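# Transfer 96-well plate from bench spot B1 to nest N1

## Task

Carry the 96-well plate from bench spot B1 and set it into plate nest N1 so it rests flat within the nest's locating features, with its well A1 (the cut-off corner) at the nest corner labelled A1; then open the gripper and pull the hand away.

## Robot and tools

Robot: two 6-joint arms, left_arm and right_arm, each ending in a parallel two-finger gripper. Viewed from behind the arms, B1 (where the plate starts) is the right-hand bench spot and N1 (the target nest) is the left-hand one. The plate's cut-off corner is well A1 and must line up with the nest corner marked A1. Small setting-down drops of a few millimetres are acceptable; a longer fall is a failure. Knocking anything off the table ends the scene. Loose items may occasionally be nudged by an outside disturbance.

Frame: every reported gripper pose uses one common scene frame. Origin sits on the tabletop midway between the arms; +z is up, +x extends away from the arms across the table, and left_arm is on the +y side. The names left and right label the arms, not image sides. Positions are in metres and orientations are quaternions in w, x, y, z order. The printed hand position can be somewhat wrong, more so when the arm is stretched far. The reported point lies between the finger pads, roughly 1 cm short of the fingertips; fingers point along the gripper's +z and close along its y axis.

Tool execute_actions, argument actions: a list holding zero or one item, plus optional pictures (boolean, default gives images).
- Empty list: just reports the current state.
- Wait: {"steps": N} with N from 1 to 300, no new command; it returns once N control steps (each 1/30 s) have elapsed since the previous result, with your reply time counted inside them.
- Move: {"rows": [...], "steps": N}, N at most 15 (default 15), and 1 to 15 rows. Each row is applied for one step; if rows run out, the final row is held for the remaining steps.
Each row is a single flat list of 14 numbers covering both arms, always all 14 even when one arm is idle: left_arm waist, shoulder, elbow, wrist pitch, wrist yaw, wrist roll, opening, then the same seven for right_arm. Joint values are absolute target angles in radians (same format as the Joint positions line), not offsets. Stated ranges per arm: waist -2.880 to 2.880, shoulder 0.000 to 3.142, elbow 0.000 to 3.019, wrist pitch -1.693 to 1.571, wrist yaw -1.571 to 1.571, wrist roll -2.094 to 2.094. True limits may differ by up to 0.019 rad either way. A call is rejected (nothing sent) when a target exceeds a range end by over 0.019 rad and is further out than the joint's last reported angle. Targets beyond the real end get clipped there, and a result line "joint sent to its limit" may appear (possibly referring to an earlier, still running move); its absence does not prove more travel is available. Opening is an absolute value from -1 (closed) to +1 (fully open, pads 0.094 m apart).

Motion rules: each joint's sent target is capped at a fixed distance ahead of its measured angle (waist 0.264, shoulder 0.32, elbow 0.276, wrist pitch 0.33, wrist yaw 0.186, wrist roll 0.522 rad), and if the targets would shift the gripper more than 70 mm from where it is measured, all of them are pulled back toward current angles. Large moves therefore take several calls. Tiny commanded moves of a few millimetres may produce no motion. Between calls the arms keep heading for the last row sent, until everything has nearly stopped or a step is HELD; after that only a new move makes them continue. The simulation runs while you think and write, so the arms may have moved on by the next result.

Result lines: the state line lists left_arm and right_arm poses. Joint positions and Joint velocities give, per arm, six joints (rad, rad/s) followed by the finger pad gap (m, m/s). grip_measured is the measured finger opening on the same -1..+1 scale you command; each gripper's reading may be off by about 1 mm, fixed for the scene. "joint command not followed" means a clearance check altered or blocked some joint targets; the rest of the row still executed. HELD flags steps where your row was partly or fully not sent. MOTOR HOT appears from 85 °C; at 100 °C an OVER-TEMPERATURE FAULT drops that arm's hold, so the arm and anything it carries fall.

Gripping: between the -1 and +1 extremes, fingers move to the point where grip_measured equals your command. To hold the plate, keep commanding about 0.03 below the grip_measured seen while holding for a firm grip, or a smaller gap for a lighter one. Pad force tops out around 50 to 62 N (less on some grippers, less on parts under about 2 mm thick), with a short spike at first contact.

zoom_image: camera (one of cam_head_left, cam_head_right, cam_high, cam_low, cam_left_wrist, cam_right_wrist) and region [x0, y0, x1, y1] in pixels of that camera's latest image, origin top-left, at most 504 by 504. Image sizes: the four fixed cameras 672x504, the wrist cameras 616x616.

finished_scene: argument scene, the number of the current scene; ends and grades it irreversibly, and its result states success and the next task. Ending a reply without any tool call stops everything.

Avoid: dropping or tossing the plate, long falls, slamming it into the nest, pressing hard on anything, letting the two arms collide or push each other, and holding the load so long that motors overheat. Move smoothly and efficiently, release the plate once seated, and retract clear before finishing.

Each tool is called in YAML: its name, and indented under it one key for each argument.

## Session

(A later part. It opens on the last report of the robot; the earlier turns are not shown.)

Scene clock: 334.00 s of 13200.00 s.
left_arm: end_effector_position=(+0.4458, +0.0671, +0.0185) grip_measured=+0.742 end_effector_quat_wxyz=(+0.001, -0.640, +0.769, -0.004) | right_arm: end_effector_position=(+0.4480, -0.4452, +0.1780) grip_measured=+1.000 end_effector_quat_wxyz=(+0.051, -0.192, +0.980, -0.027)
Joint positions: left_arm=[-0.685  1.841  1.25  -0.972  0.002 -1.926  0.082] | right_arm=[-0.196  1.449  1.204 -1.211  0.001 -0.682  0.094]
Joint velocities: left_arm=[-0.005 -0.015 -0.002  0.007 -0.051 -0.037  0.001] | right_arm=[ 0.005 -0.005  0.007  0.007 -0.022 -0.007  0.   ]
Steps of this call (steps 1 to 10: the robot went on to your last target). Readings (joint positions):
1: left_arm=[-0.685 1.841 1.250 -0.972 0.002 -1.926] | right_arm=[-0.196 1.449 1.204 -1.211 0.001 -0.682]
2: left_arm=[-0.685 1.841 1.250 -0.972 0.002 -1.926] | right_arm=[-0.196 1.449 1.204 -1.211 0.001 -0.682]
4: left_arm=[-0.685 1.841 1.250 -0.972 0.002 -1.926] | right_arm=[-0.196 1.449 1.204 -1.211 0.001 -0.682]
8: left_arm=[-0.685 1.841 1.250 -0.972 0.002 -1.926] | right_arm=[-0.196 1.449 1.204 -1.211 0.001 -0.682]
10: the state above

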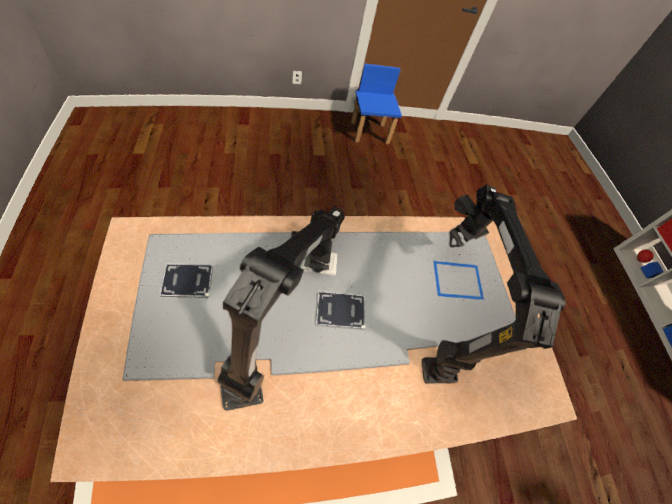

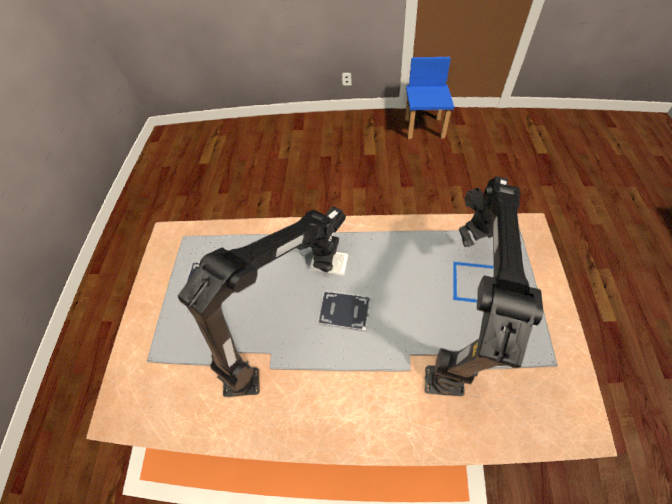

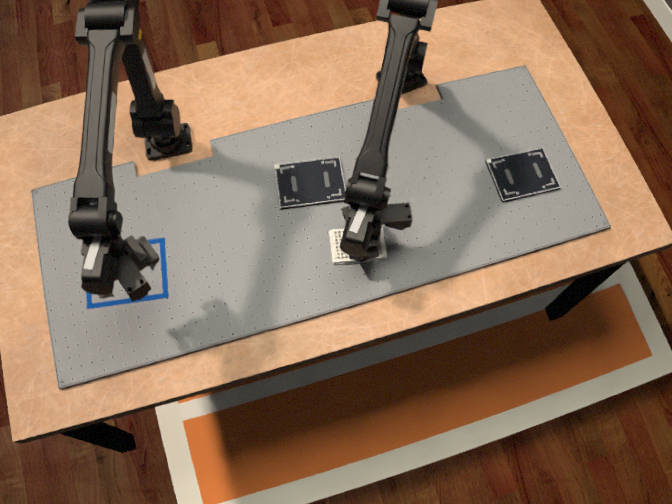

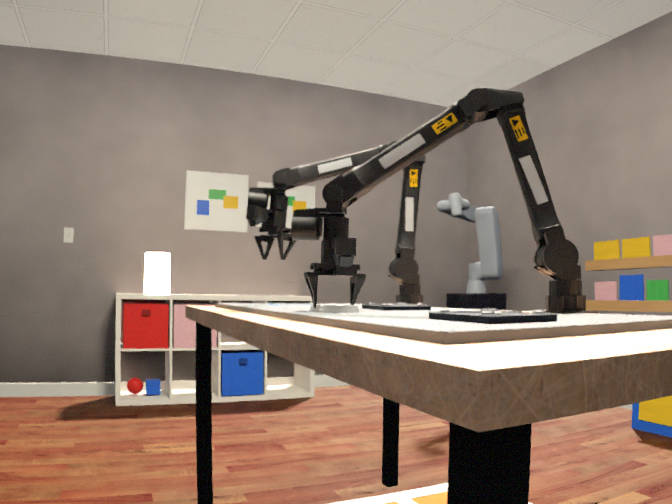

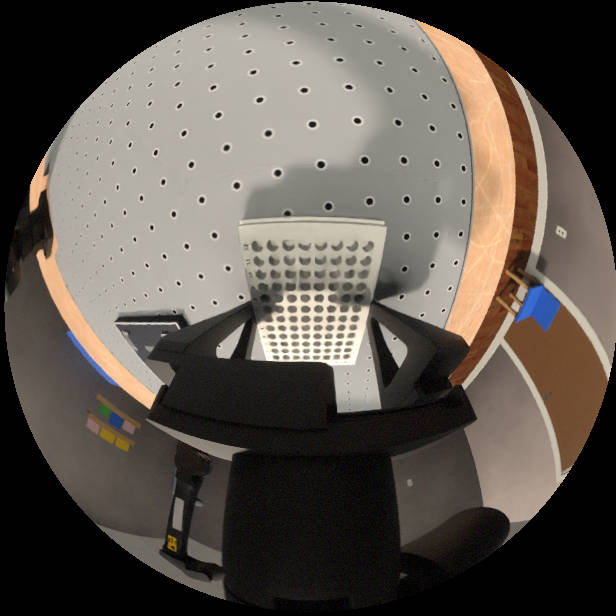

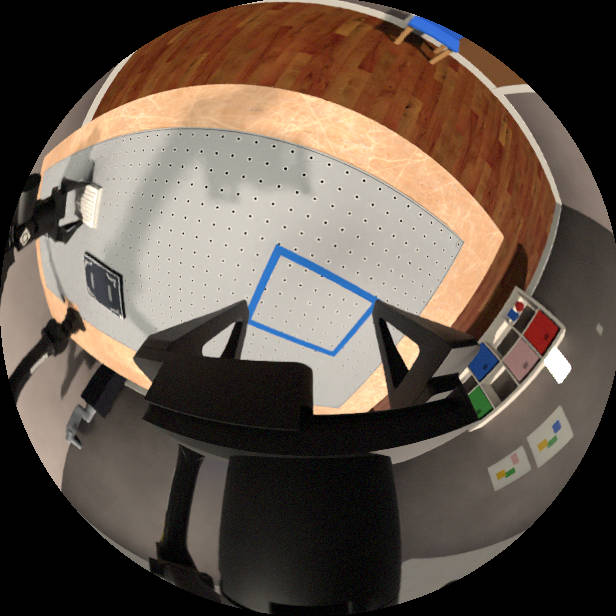

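execute_actions:
  actions:
    - {"rows": [[-0.686,1.835,1.26,-0.97,0,-1.926,0.71, -0.2,1.45,1.2,-1.2,0,-0.675,1],[-0.686,1.825,1.275,-0.975,0,-1.926,0.71, -0.2,1.45,1.2,-1.2,0,-0.675,1],[-0.686,1.815,1.29,-0.98,0,-1.926,0.71, -0.2,1.45,1.2,-1.2,0,-0.675,1],[-0.686,1.807,1.3,-0.985,0,-1.926,0.71, -0.2,1.45,1.2,-1.2,0,-0.675,1],[-0.686,1.8,1.306,-0.992,0,-1.926,0.71, -0.2,1.45,1.2,-1.2,0,-0.675,1],[-0.686,1.794,1.312,-1.002,0,-1.926,0.71, -0.2,1.45,1.2,-1.2,0,-0.675,1],[-0.686,1.788,1.318,-1.014,0,-1.926,0.71, -0.2,1.45,1.2,-1.2,0,-0.675,1],[-0.686,1.782,1.324,-1.026,0,-1.926,0.71, -0.2,1.45,1.2,-1.2,0,-0.675,1],[-0.686,1.776,1.33,-1.038,0,-1.926,0.71, -0.2,1.45,1.2,-1.2,0,-0.675,1],[-0.686,1.77,1.336,-1.05,0,-1.926,0.71, -0.2,1.45,1.2,-1.2,0,-0.675,1],[-0.686,1.764,1.342,-1.062,0,-1.926,0.71, -0.2,1.45,1.2,-1.2,0,-0.675,1],[-0.686,1.758,1.347,-1.074,0,-1.926,0.71, -0.2,1.45,1.2,-1.2,0,-0.675,1],[-0.686,1.752,1.352,-1.086,0,-1.926,0.71, -0.2,1.45,1.2,-1.2,0,-0.675,1],[-0.686,1.746,1.356,-1.098,0,-1.926,0.71, -0.2,1.45,1.2,-1.2,0,-0.675,1],[-0.686,1.74,1.36,-1.11,0,-1.926,0.71, -0.2,1.45,1.2,-1.2,0,-0.675,1]], "steps": 15}
  pictures: false

execute_actions:
  actions:
    - {"rows": [[-0.685,1.739,1.36,-1.11,0,-1.923,0.71, -0.2,1.45,1.2,-1.2,0,-0.675,1],[-0.675,1.738,1.355,-1.109,0,-1.915,0.71, -0.2,1.45,1.2,-1.2,0,-0.675,1],[-0.659,1.735,1.345,-1.107,0,-1.901,0.71, -0.2,1.45,1.2,-1.2,0,-0.675,1],[-0.638,1.731,1.33,-1.104,0,-1.883,0.71, -0.2,1.45,1.2,-1.2,0,-0.675,1],[-0.612,1.727,1.315,-1.101,0,-1.86,0.71, -0.2,1.45,1.2,-1.2,0,-0.675,1],[-0.581,1.721,1.3,-1.098,0,-1.834,0.71, -0.2,1.45,1.2,-1.2,0,-0.675,1],[-0.546,1.715,1.287,-1.094,0,-1.804,0.71, -0.2,1.45,1.2,-1.2,0,-0.675,1],[-0.507,1.708,1.275,-1.09,0,-1.77,0.71, -0.2,1.45,1.2,-1.2,0,-0.675,1],[-0.466,1.701,1.262,-1.085,0,-1.734,0.71, -0.2,1.45,1.2,-1.2,0,-0.675,1],[-0.421,1.693,1.248,-1.08,0,-1.696,0.71, -0.2,1.45,1.2,-1.2,0,-0.675,1],[-0.374,1.685,1.234,-1.075,0,-1.656,0.71, -0.2,1.45,1.2,-1.2,0,-0.675,1],[-0.325,1.677,1.219,-1.07,0,-1.614,0.71, -0.2,1.45,1.2,-1.2,0,-0.675,1],[-0.275,1.668,1.204,-1.064,0,-1.571,0.71, -0.2,1.45,1.2,-1.2,0,-0.675,1],[-0.224,1.659,1.188,-1.058,0,-1.527,0.71, -0.2,1.45,1.2,-1.2,0,-0.675,1],[-0.173,1.65,1.173,-1.053,0,-1.483,0.71, -0.2,1.45,1.2,-1.2,0,-0.675,1]], "steps": 15}
  pictures: false

execute_actions:
  actions:
    - {"rows": [[-0.122,1.641,1.157,-1.047,0,-1.438,0.71, -0.2,1.45,1.2,-1.2,0,-0.675,1],[-0.071,1.632,1.141,-1.041,0,-1.394,0.71, -0.2,1.45,1.2,-1.2,0,-0.675,1],[-0.021,1.623,1.126,-1.035,0,-1.351,0.71, -0.2,1.45,1.2,-1.2,0,-0.675,1],[0.028,1.615,1.111,-1.03,0,-1.309,0.71, -0.2,1.45,1.2,-1.2,0,-0.675,1],[0.075,1.607,1.097,-1.025,0,-1.269,0.71, -0.2,1.45,1.2,-1.2,0,-0.675,1],[0.12,1.599,1.083,-1.02,0,-1.231,0.71, -0.2,1.45,1.2,-1.2,0,-0.675,1],[0.161,1.592,1.07,-1.015,0,-1.195,0.71, -0.2,1.45,1.2,-1.2,0,-0.675,1],[0.2,1.585,1.058,-1.011,0,-1.161,0.71, -0.2,1.45,1.2,-1.2,0,-0.675,1],[0.235,1.579,1.048,-1.007,0,-1.131,0.71, -0.2,1.45,1.2,-1.2,0,-0.675,1],[0.266,1.573,1.038,-1.004,0,-1.105,0.71, -0.2,1.45,1.2,-1.2,0,-0.675,1],[0.292,1.569,1.03,-1.001,0,-1.082,0.71, -0.2,1.45,1.2,-1.2,0,-0.675,1],[0.313,1.565,1.024,-0.998,0,-1.064,0.71, -0.2,1.45,1.2,-1.2,0,-0.675,1],[0.329,1.562,1.019,-0.996,0,-1.05,0.71, -0.2,1.45,1.2,-1.2,0,-0.675,1],[0.339,1.561,1.016,-0.995,0,-1.042,0.71, -0.2,1.45,1.2,-1.2,0,-0.675,1],[0.342,1.56,1.015,-0.995,0,-1.039,0.71, -0.2,1.45,1.2,-1.2,0,-0.675,1]], "steps": 15}
  pictures: false

execute_actions:
  actions:
    - {"steps": 22}

zoom_image:
  camera: "cam_left_wrist"
  region: [191, 150, 431, 390]

zoom_image:
  camera: "cam_low"
  region: [410, 230, 570, 340]

Scene clock: 362.83 s of 13200.00 s.
left_arm: end_effector_position=(+0.4429, +0.0689, +0.0507) grip_measured=+0.727 end_effector_quat_wxyz=(-0.003, -0.640, +0.769, +0.007) | right_arm: end_effector_position=(+0.4480, -0.4452, +0.1780) grip_measured=+1.000 end_effector_quat_wxyz=(+0.051, -0.192, +0.980, -0.027)
Joint positions: left_arm=[-0.685  1.803  1.291 -1.075  0.002 -1.926  0.081] | right_arm=[-0.196  1.449  1.204 -1.211  0.001 -0.682  0.094]
Joint velocities: left_arm=[-0.015 -0.259  0.173 -0.344 -0.007  0.037  0.   ] | right_arm=[-0.015 -0.015 -0.007 -0.017  0.051  0.022  0.   ]
Steps of this call (steps 1 to 15: the robot went on to your last target; steps 16 to 90: nothing new was sent; then 25.33 s passed at rest; steps 91 to 105: all 15 steps of this action). Readings (joint positions):
91: left_arm=[-0.685 1.841 1.250 -0.972 0.002 -1.926] | right_arm=[-0.196 1.449 1.204 -1.211 0.001 -0.682]
92: left_arm=[-0.685 1.841 1.250 -0.972 0.002 -1.926] | right_arm=[-0.196 1.449 1.204 -1.211 0.001 -0.682]
94: left_arm=[-0.685 1.841 1.250 -0.972 0.002 -1.926] | right_arm=[-0.196 1.449 1.204 -1.211 0.001 -0.682]
98: left_arm=[-0.685 1.840 1.256 -0.995 0.002 -1.926] | right_arm=[-0.196 1.449 1.204 -1.211 0.001 -0.682]
105: the state above

Scene clock: 363.33 s of 13200.00 s.
left_arm: end_effector_position=(+0.4830, +0.2357, +0.0653) grip_measured=+0.727 end_effector_quat_wxyz=(-0.003, -0.682, +0.731, +0.002) | right_arm: end_effector_position=(+0.4480, -0.4452, +0.1780) grip_measured=+1.000 end_effector_quat_wxyz=(+0.051, -0.192, +0.980, -0.027)
Joint positions: left_arm=[-0.338  1.727  1.228 -1.078  0.002 -1.692  0.081] | right_arm=[-0.196  1.449  1.204 -1.211  0.001 -0.682  0.094]
Joint velocities: left_arm=[ 1.441 -0.073 -0.359  0.12  -0.007  0.813  0.001] | right_arm=[ 0.015  0.005  0.002 -0.017 -0.022 -0.051  0.   ]
Steps of this call (steps 1 to 15: all 15 steps of this action). Readings (joint positions):
1: left_arm=[-0.685 1.794 1.297 -1.085 0.002 -1.926] | right_arm=[-0.196 1.449 1.204 -1.211 0.001 -0.682]
2: left_arm=[-0.685 1.785 1.300 -1.090 0.002 -1.925] | right_arm=[-0.196 1.449 1.204 -1.211 0.001 -0.682]
4: left_arm=[-0.681 1.767 1.302 -1.092 0.002 -1.917] | right_arm=[-0.196 1.449 1.204 -1.211 0.001 -0.682]
8: left_arm=[-0.623 1.746 1.297 -1.092 0.002 -1.861] | right_arm=[-0.196 1.449 1.204 -1.211 0.001 -0.682]
15: the state above

Scene clock: 363.83 s of 13200.00 s.
left_arm: end_effector_position=(+0.3711, +0.5365, +0.0559) grip_measured=+0.727 end_effector_quat_wxyz=(+0.005, +0.740, -0.673, -0.003) | right_arm: end_effector_position=(+0.4480, -0.4452, +0.1780) grip_measured=+1.000 end_effector_quat_wxyz=(+0.051, -0.192, +0.980, -0.027)
Joint positions: left_arm=[ 0.378  1.592  1.023 -1.013 -0.002 -1.141  0.081] | right_arm=[-0.196  1.449  1.204 -1.211  0.001 -0.682  0.094]
Joint velocities: left_arm=[ 0.415 -0.21  -0.105  0.027 -0.037  0.637  0.   ] | right_arm=[ 0.015 -0.024 -0.017 -0.002 -0.051  0.095  0.   ]
Steps of this call (steps 1 to 15: all 15 steps of this action). Readings (joint positions):
1: left_arm=[-0.288 1.724 1.214 -1.073 0.002 -1.662] | right_arm=[-0.196 1.449 1.204 -1.211 0.001 -0.682]
2: left_arm=[-0.237 1.721 1.199 -1.069 0.002 -1.629] | right_arm=[-0.196 1.449 1.204 -1.211 0.001 -0.682]
4: left_arm=[-0.133 1.712 1.169 -1.058 0.002 -1.560] | right_arm=[-0.196 1.449 1.204 -1.211 0.001 -0.682]
8: left_arm=[0.083 1.679 1.103 -1.035 0.002 -1.398] | right_arm=[-0.196 1.449 1.204 -1.211 0.001 -0.682]
15: the state above

Scene clock: 364.57 s of 13200.00 s.
left_arm: end_effector_position=(+0.3789, +0.5223, +0.0592) grip_measured=+0.727 end_effector_quat_wxyz=(+0.000, -0.693, +0.720, +0.001) | right_arm: end_effector_position=(+0.4480, -0.4452, +0.1780) grip_measured=+1.000 end_effector_quat_wxyz=(+0.051, -0.192, +0.980, -0.027)
Joint positions: left_arm=[ 0.339  1.581  1.019 -1.009 -0.002 -1.047  0.081] | right_arm=[-0.196  1.449  1.204 -1.211  0.001 -0.682  0.094]
Joint velocities: left_arm=[ 0.015  0.005  0.012 -0.012  0.081  0.007  0.001] | right_arm=[ 0.005 -0.015 -0.007 -0.007  0.007 -0.022  0.   ]
Steps of this call (steps 1 to 22: the robot went on to your last target). Readings (joint positions):
1: left_arm=[0.387 1.586 1.021 -1.013 -0.002 -1.122] | right_arm=[-0.196 1.449 1.204 -1.211 0.001 -0.682]
2: left_arm=[0.388 1.583 1.020 -1.012 -0.002 -1.108] | right_arm=[-0.196 1.449 1.204 -1.211 0.001 -0.682]
4: left_arm=[0.376 1.581 1.020 -1.011 -0.002 -1.085] | right_arm=[-0.196 1.449 1.204 -1.211 0.001 -0.682]
8: left_arm=[0.345 1.581 1.019 -1.009 -0.002 -1.062] | right_arm=[-0.196 1.449 1.204 -1.211 0.001 -0.682]
22: the state above

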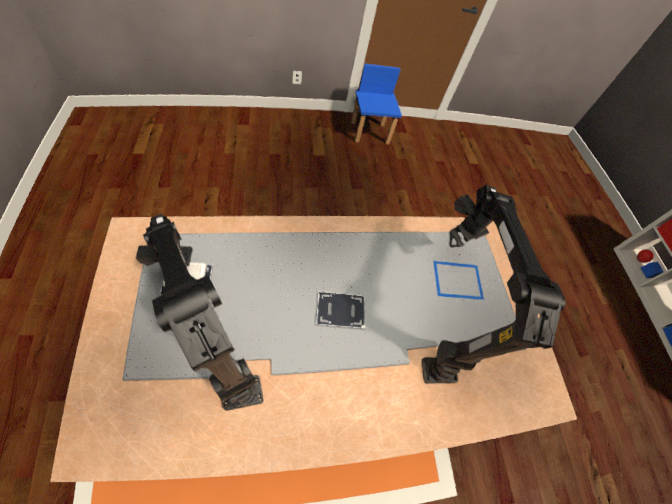

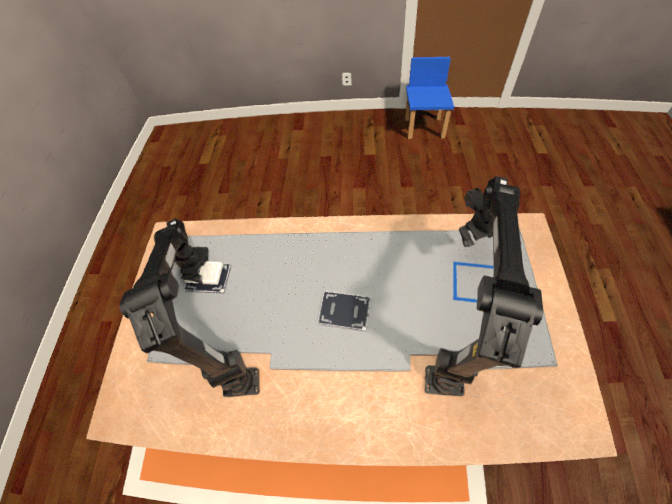

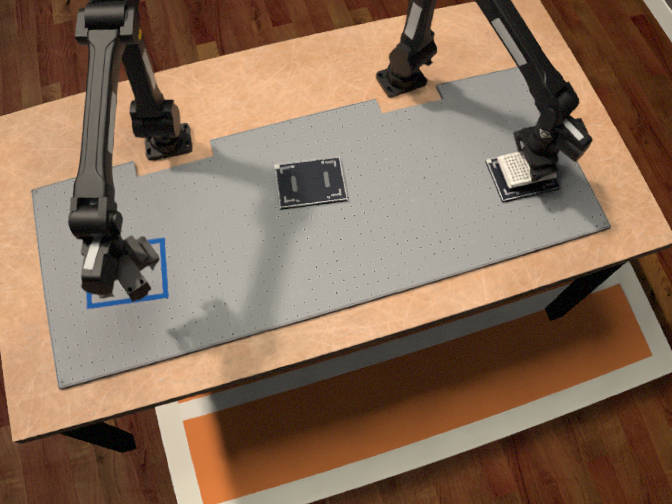

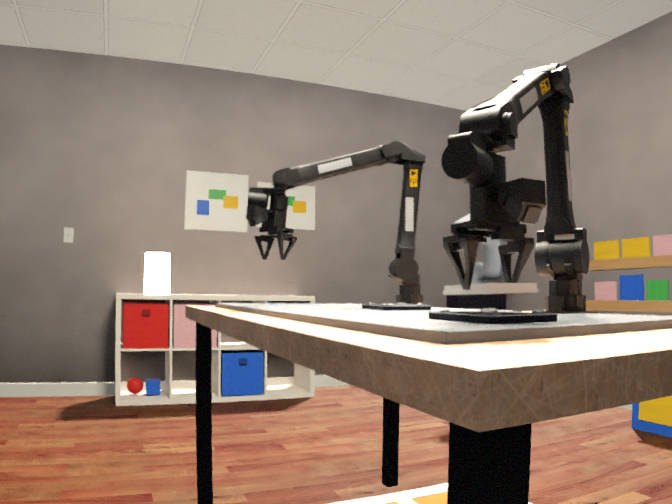

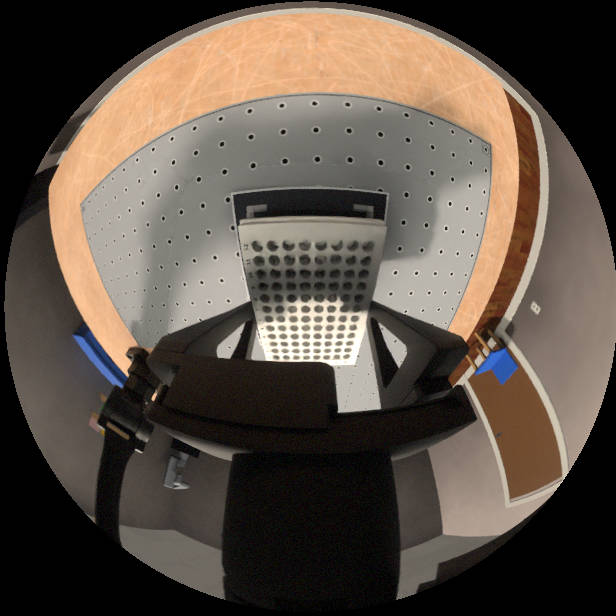

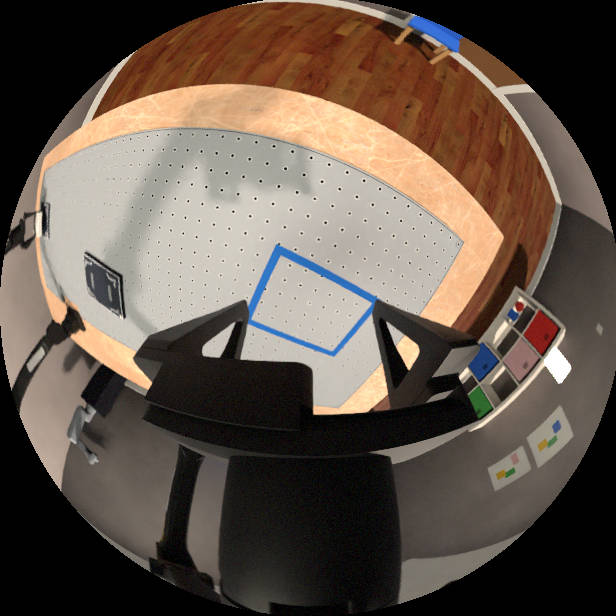

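Region (191, 150, 431, 390) of cam_left_wrist's 616x616 image, scaled by 2.100, with more detail than that image has.

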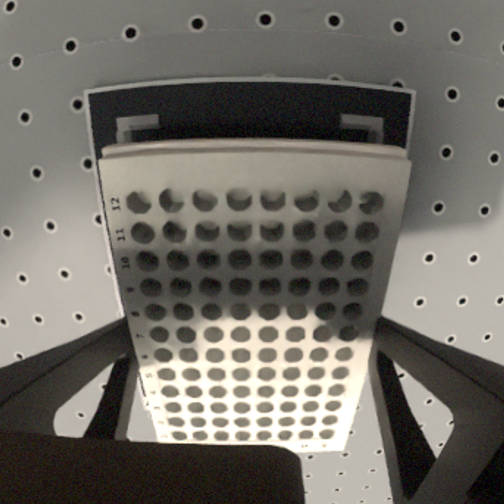

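Region (410, 230, 570, 340) of cam_low's 672x504 image, scaled by 3.150, with more detail than that image has; it fills the top 346 rows of this view, and the rest is white.

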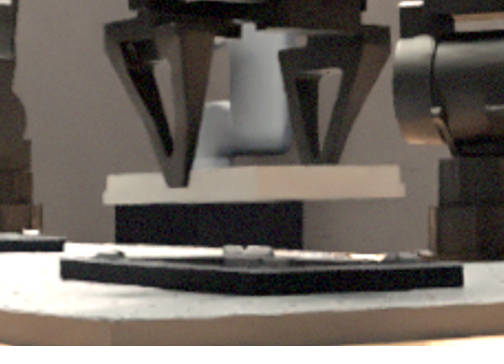

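zoom_image:
  camera: "cam_low"
  region: [426, 270, 496, 326]

zoom_image:
  camera: "cam_low"
  region: [490, 270, 560, 326]

zoom_image:
  camera: "cam_high"
  region: [475, 135, 575, 210]

Region (426, 270, 496, 326) of cam_low's 672x504 image, scaled by 7.200, with more detail than that image has; it fills the top 403 rows of this view, and the rest is white.

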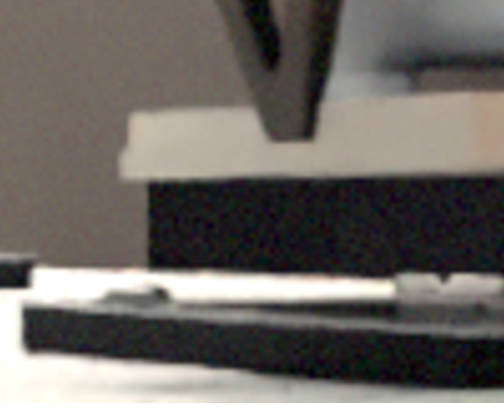

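Region (490, 270, 560, 326) of cam_low's 672x504 image, scaled by 7.200, with more detail than that image has; it fills the top 403 rows of this view, and the rest is white.

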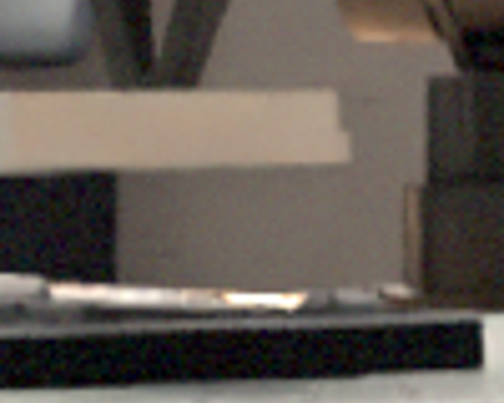

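Region (475, 135, 575, 210) of cam_high's 672x504 image, scaled by 5.040, with more detail than that image has; it fills the top 378 rows of this view, and the rest is white.

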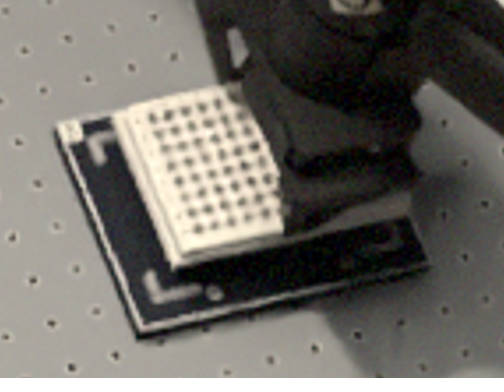

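execute_actions:
  actions:
    - {"rows": [[0.343,1.56,1.015,-0.99,0.003,-1.039,0.705, -0.2,1.45,1.2,-1.2,0,-0.675,1],[0.345,1.558,1.01,-0.982,0.006,-1.038,0.705, -0.2,1.45,1.2,-1.2,0,-0.675,1],[0.347,1.556,1.005,-0.974,0.009,-1.037,0.705, -0.2,1.45,1.2,-1.2,0,-0.675,1],[0.349,1.554,1.0,-0.966,0.012,-1.036,0.705, -0.2,1.45,1.2,-1.2,0,-0.675,1],[0.351,1.552,0.995,-0.958,0.015,-1.034,0.705, -0.2,1.45,1.2,-1.2,0,-0.675,1],[0.353,1.552,0.99,-0.95,0.018,-1.032,0.705, -0.2,1.45,1.2,-1.2,0,-0.675,1],[0.355,1.552,0.985,-0.942,0.018,-1.03,0.705, -0.2,1.45,1.2,-1.2,0,-0.675,1],[0.356,1.552,0.98,-0.934,0.018,-1.028,0.705, -0.2,1.45,1.2,-1.2,0,-0.675,1],[0.356,1.552,0.975,-0.926,0.018,-1.028,0.705, -0.2,1.45,1.2,-1.2,0,-0.675,1],[0.356,1.552,0.97,-0.918,0.018,-1.028,0.705, -0.2,1.45,1.2,-1.2,0,-0.675,1],[0.356,1.552,0.9645,-0.911,0.018,-1.028,0.705, -0.2,1.45,1.2,-1.2,0,-0.675,1]], "steps": 15}
  pictures: false

execute_actions:
  actions:
    - {"steps": 12}

zoom_image:
  camera: "cam_left_wrist"
  region: [211, 170, 411, 290]

zoom_image:
  camera: "cam_low"
  region: [424, 270, 564, 330]

zoom_image:
  camera: "cam_high"
  region: [475, 135, 575, 210]

Scene clock: 403.00 s of 13200.00 s.
left_arm: end_effector_position=(+0.3741, +0.5217, +0.0424) grip_measured=+0.724 end_effector_quat_wxyz=(+0.011, -0.693, +0.720, -0.010) | right_arm: end_effector_position=(+0.4480, -0.4452, +0.1780) grip_measured=+1.000 end_effector_quat_wxyz=(+0.051, -0.192, +0.980, -0.027)
Joint positions: left_arm=[ 0.35   1.581  0.966 -0.929  0.014 -1.036  0.081] | right_arm=[-0.196  1.449  1.204 -1.211  0.001 -0.682  0.094]
Joint velocities: left_arm=[-0.015 -0.005 -0.007  0.032 -0.037  0.022  0.   ] | right_arm=[-0.015 -0.015  0.002 -0.002  0.037 -0.007  0.   ]
Steps of this call (steps 1 to 15: the robot went on to your last target; steps 16 to 90: nothing new was sent; then 34.93 s passed at rest; steps 91 to 105: all 15 steps of this action). Readings (joint positions):
91: left_arm=[0.339 1.581 1.019 -1.009 -0.002 -1.046] | right_arm=[-0.196 1.449 1.204 -1.211 0.001 -0.682]
92: left_arm=[0.339 1.581 1.018 -1.006 0.000 -1.046] | right_arm=[-0.196 1.449 1.204 -1.211 0.001 -0.682]
94: left_arm=[0.339 1.581 1.014 -0.993 0.006 -1.045] | right_arm=[-0.196 1.449 1.204 -1.211 0.001 -0.682]
98: left_arm=[0.343 1.581 0.993 -0.963 0.014 -1.040] | right_arm=[-0.196 1.449 1.204 -1.211 0.001 -0.682]
105: the state above

Scene clock: 403.40 s of 13200.00 s.
left_arm: end_effector_position=(+0.3747, +0.5221, +0.0424) grip_measured=+0.724 end_effector_quat_wxyz=(+0.012, -0.693, +0.721, -0.011) | right_arm: end_effector_position=(+0.4480, -0.4452, +0.1780) grip_measured=+1.000 end_effector_quat_wxyz=(+0.051, -0.192, +0.980, -0.027)
Joint positions: left_arm=[ 0.35   1.581  0.966 -0.926  0.014 -1.035  0.081] | right_arm=[-0.196  1.449  1.204 -1.211  0.001 -0.682  0.094]
Joint velocities: left_arm=[-0.015  0.005  0.002 -0.012  0.007 -0.037 -0.001] | right_arm=[-0.015 -0.005  0.002 -0.007  0.022  0.007  0.   ]
Steps of this call (steps 1 to 12: the robot went on to your last target). Readings (joint positions):
1: left_arm=[0.350 1.581 0.966 -0.928 0.014 -1.036] | right_arm=[-0.196 1.449 1.204 -1.211 0.001 -0.682]
2: left_arm=[0.350 1.581 0.966 -0.928 0.014 -1.036] | right_arm=[-0.196 1.449 1.204 -1.211 0.001 -0.682]
4: left_arm=[0.350 1.581 0.966 -0.927 0.014 -1.036] | right_arm=[-0.196 1.449 1.204 -1.211 0.001 -0.682]
8: left_arm=[0.350 1.581 0.966 -0.926 0.014 -1.035] | right_arm=[-0.196 1.449 1.204 -1.211 0.001 -0.682]
12: the state above

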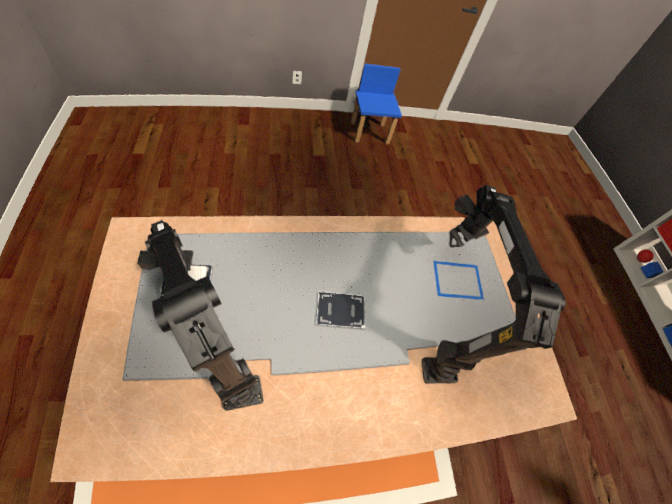

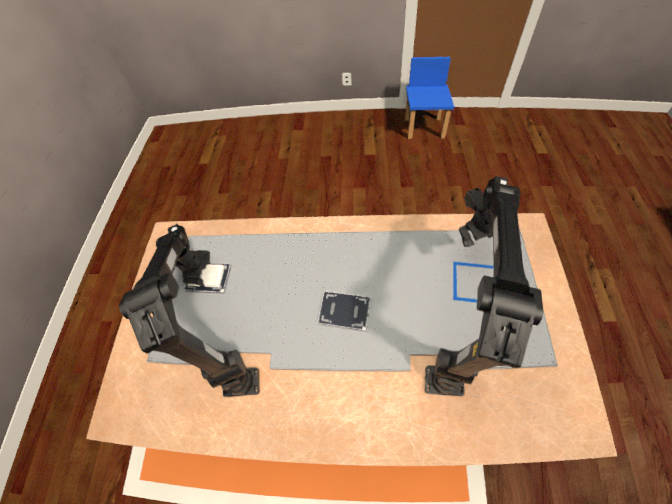

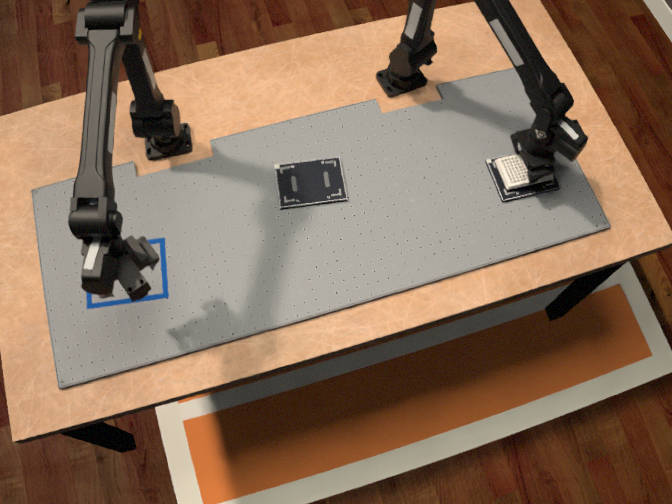

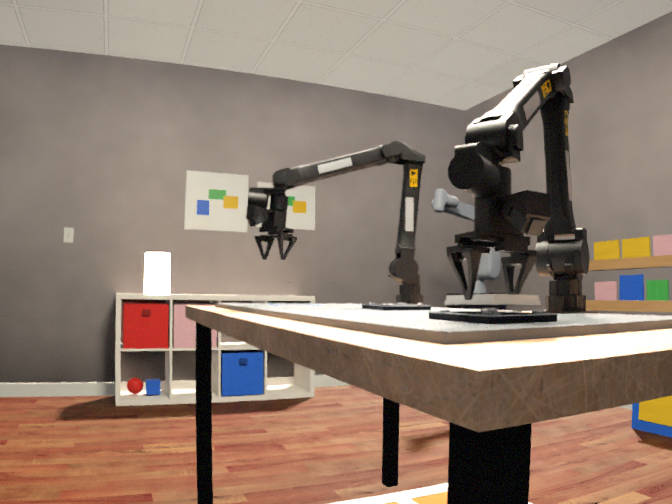

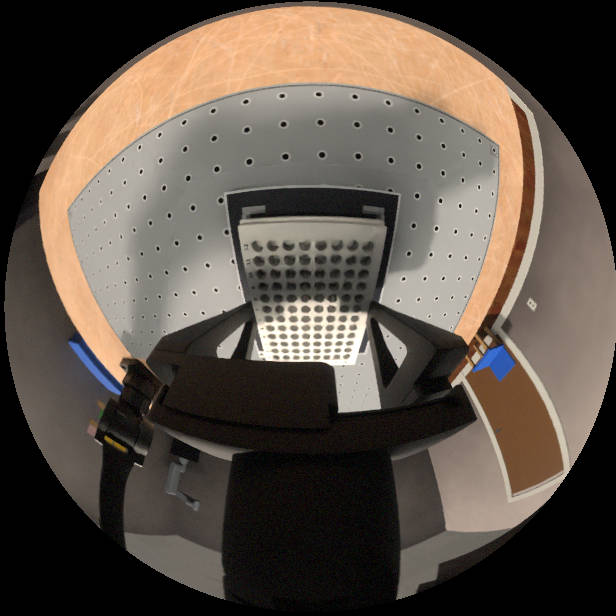

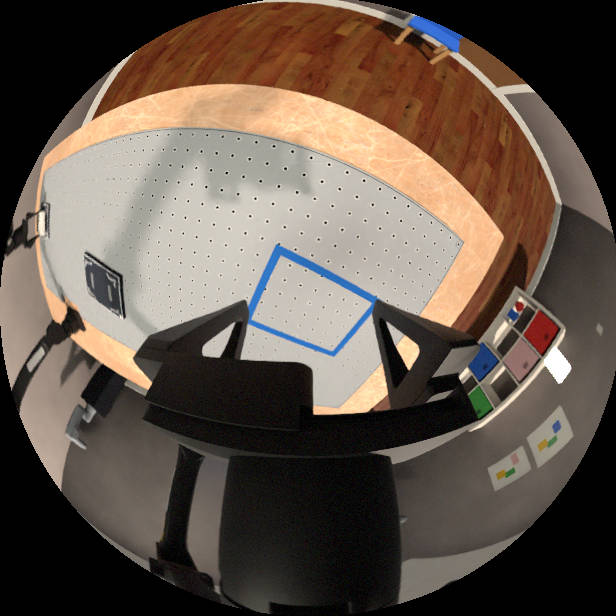

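Region (211, 170, 411, 290) of cam_left_wrist's 616x616 image, scaled by 2.520, with more detail than that image has; it fills the top 302 rows of this view, and the rest is white.

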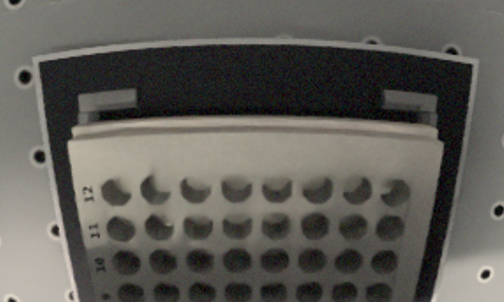

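Region (424, 270, 564, 330) of cam_low's 672x504 image, scaled by 3.600, with more detail than that image has; it fills the top 216 rows of this view, and the rest is white.

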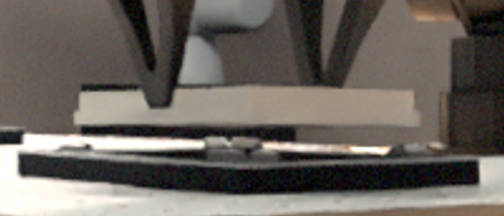

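Region (475, 135, 575, 210) of cam_high's 672x504 image, scaled by 5.040, with more detail than that image has; it fills the top 378 rows of this view, and the rest is white.

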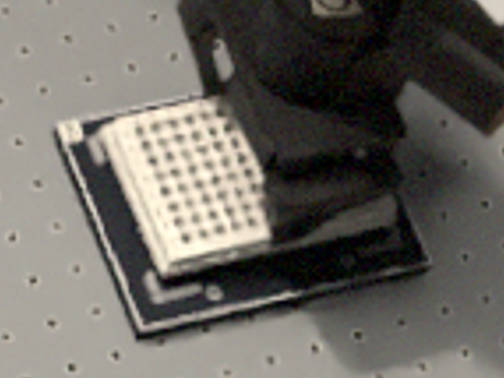

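execute_actions:
  actions:
    - {"rows": [[0.357,1.58,0.965,-0.91,0.018,-1.027,0.705, -0.2,1.45,1.2,-1.2,0,-0.675,1],[0.359,1.582,0.965,-0.908,0.018,-1.025,0.705, -0.2,1.45,1.2,-1.2,0,-0.675,1],[0.361,1.584,0.965,-0.906,0.018,-1.023,0.705, -0.2,1.45,1.2,-1.2,0,-0.675,1],[0.361,1.586,0.965,-0.904,0.018,-1.023,0.705, -0.2,1.45,1.2,-1.2,0,-0.675,1],[0.361,1.588,0.965,-0.903,0.018,-1.023,0.705, -0.2,1.45,1.2,-1.2,0,-0.675,1],[0.361,1.59,0.965,-0.903,0.018,-1.023,0.705, -0.2,1.45,1.2,-1.2,0,-0.675,1],[0.361,1.592,0.965,-0.903,0.018,-1.023,0.705, -0.2,1.45,1.2,-1.2,0,-0.675,1],[0.361,1.594,0.965,-0.903,0.018,-1.023,0.705, -0.2,1.45,1.2,-1.2,0,-0.675,1],[0.361,1.596,0.965,-0.903,0.018,-1.023,0.705, -0.2,1.45,1.2,-1.2,0,-0.675,1]], "steps": 15}
  pictures: false

execute_actions:
  actions:
    - {"steps": 8}

zoom_image:
  camera: "cam_left_wrist"
  region: [211, 170, 411, 290]

zoom_image:
  camera: "cam_low"
  region: [424, 270, 564, 330]

zoom_image:
  camera: "cam_high"
  region: [480, 145, 540, 205]

Scene clock: 421.40 s of 13200.00 s.
left_arm: end_effector_position=(+0.3756, +0.5242, +0.0421) grip_measured=+0.724 end_effector_quat_wxyz=(+0.016, -0.692, +0.721, -0.012) | right_arm: end_effector_position=(+0.4480, -0.4452, +0.1780) grip_measured=+1.000 end_effector_quat_wxyz=(+0.051, -0.192, +0.980, -0.027)
Joint positions: left_arm=[ 0.353  1.582  0.966 -0.919  0.014 -1.03   0.081] | right_arm=[-0.196  1.449  1.204 -1.211  0.001 -0.682  0.094]
Joint velocities: left_arm=[ 0.005 -0.005  0.007  0.002 -0.022  0.037  0.001] | right_arm=[ 0.005 -0.005  0.012 -0.022 -0.007 -0.037  0.   ]
Steps of this call (steps 1 to 15: the robot went on to your last target; steps 16 to 90: nothing new was sent; then 14.50 s passed at rest; steps 91 to 105: all 15 steps of this action). Readings (joint positions):
91: left_arm=[0.350 1.581 0.966 -0.926 0.014 -1.035] | right_arm=[-0.196 1.449 1.204 -1.211 0.001 -0.682]
92: left_arm=[0.350 1.581 0.966 -0.926 0.014 -1.034] | right_arm=[-0.196 1.449 1.204 -1.211 0.001 -0.682]
94: left_arm=[0.350 1.581 0.966 -0.923 0.014 -1.033] | right_arm=[-0.196 1.449 1.204 -1.211 0.001 -0.682]
98: left_arm=[0.353 1.581 0.966 -0.919 0.014 -1.031] | right_arm=[-0.196 1.449 1.204 -1.211 0.001 -0.682]
105: the state above

Scene clock: 421.67 s of 13200.00 s.
left_arm: end_effector_position=(+0.3756, +0.5242, +0.0419) grip_measured=+0.724 end_effector_quat_wxyz=(+0.015, -0.692, +0.721, -0.012) | right_arm: end_effector_position=(+0.4480, -0.4452, +0.1780) grip_measured=+1.000 end_effector_quat_wxyz=(+0.051, -0.192, +0.980, -0.027)
Joint positions: left_arm=[ 0.353  1.582  0.966 -0.919  0.014 -1.03   0.081] | right_arm=[-0.196  1.449  1.204 -1.211  0.001 -0.682  0.094]
Joint velocities: left_arm=[-0.015 -0.024 -0.002  0.007 -0.037 -0.051  0.   ] | right_arm=[-0.015 -0.005 -0.002  0.027 -0.037 -0.095  0.   ]
Steps of this call (steps 1 to 8: the robot went on to your last target). Readings (joint positions):
1: left_arm=[0.353 1.582 0.966 -0.919 0.014 -1.030] | right_arm=[-0.196 1.449 1.204 -1.211 0.001 -0.682]
2: left_arm=[0.353 1.582 0.966 -0.919 0.014 -1.030] | right_arm=[-0.196 1.449 1.204 -1.211 0.001 -0.682]
4: left_arm=[0.353 1.582 0.966 -0.919 0.014 -1.030] | right_arm=[-0.196 1.449 1.204 -1.211 0.001 -0.682]
8: the state above

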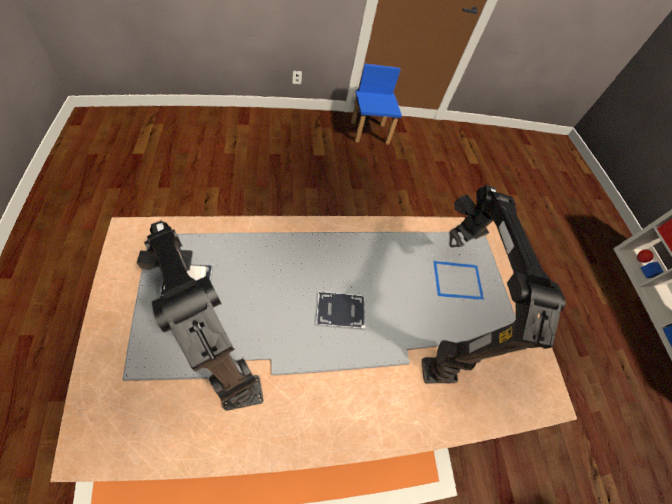

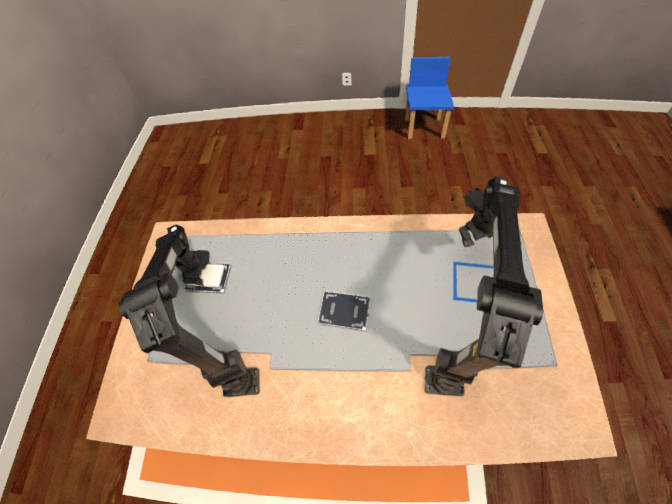

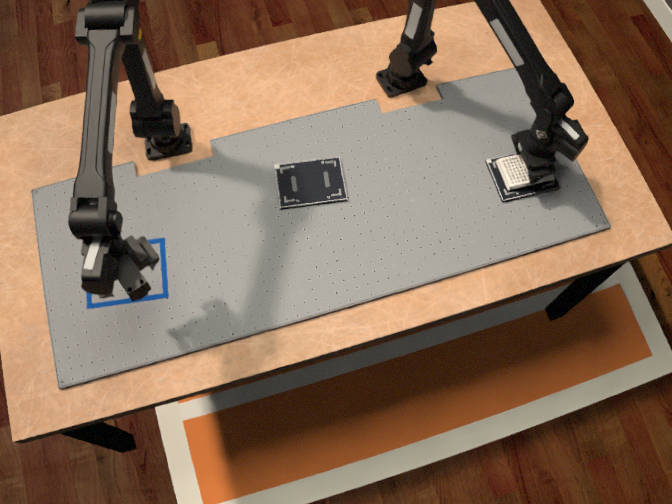

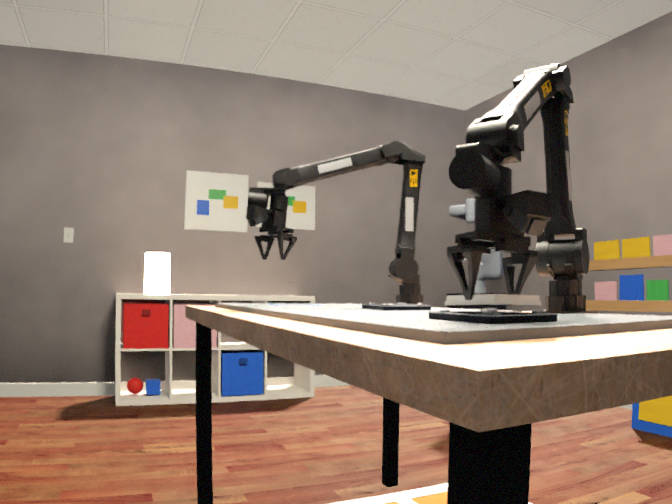

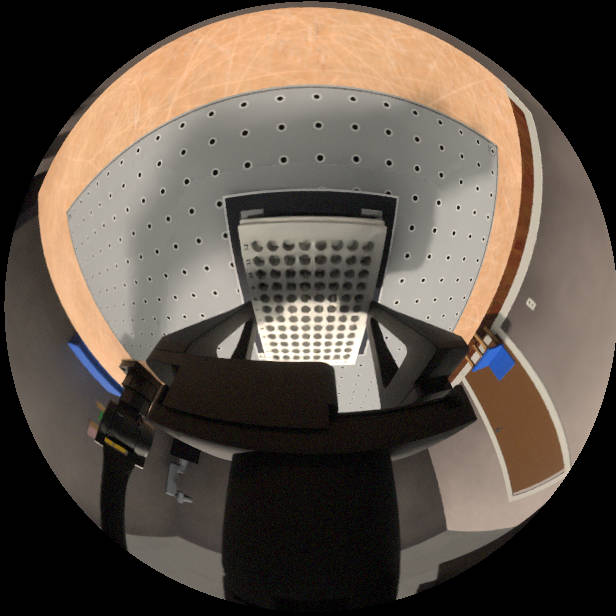

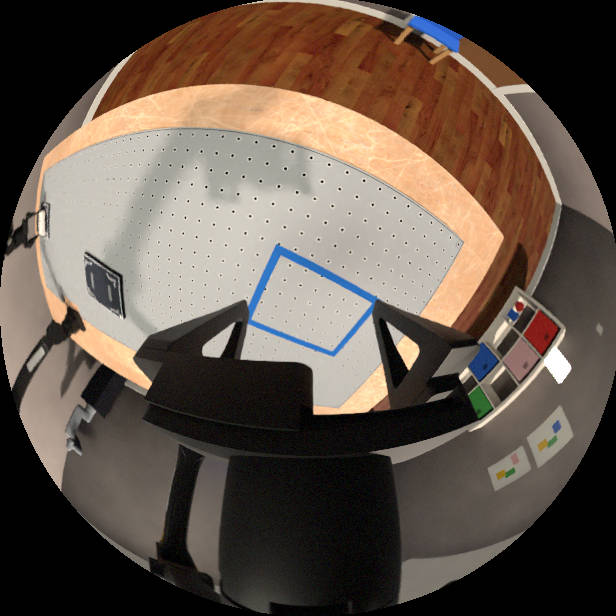

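Region (211, 170, 411, 290) of cam_left_wrist's 616x616 image, scaled by 2.520, with more detail than that image has; it fills the top 302 rows of this view, and the rest is white.

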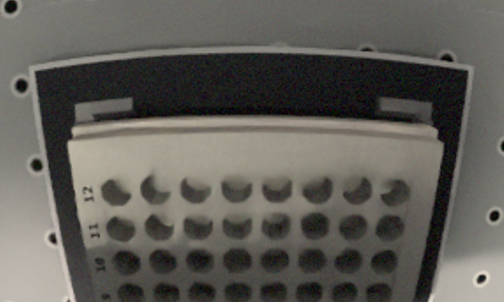

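Region (424, 270, 564, 330) of cam_low's 672x504 image, scaled by 3.600, with more detail than that image has; it fills the top 216 rows of this view, and the rest is white.

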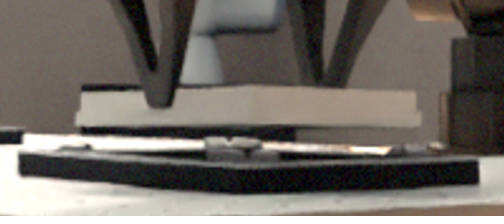

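Region (480, 145, 540, 205) of cam_high's 672x504 image, scaled by 8.400, with more detail than that image has.

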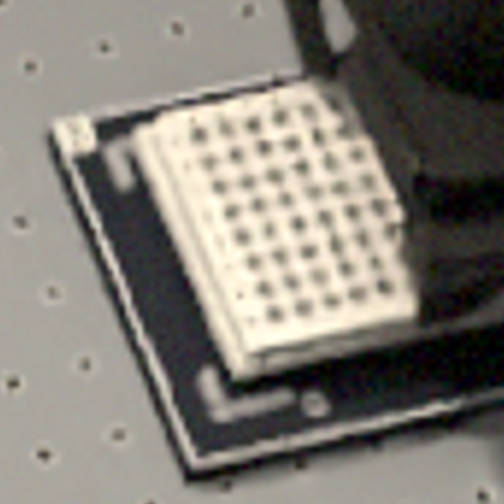

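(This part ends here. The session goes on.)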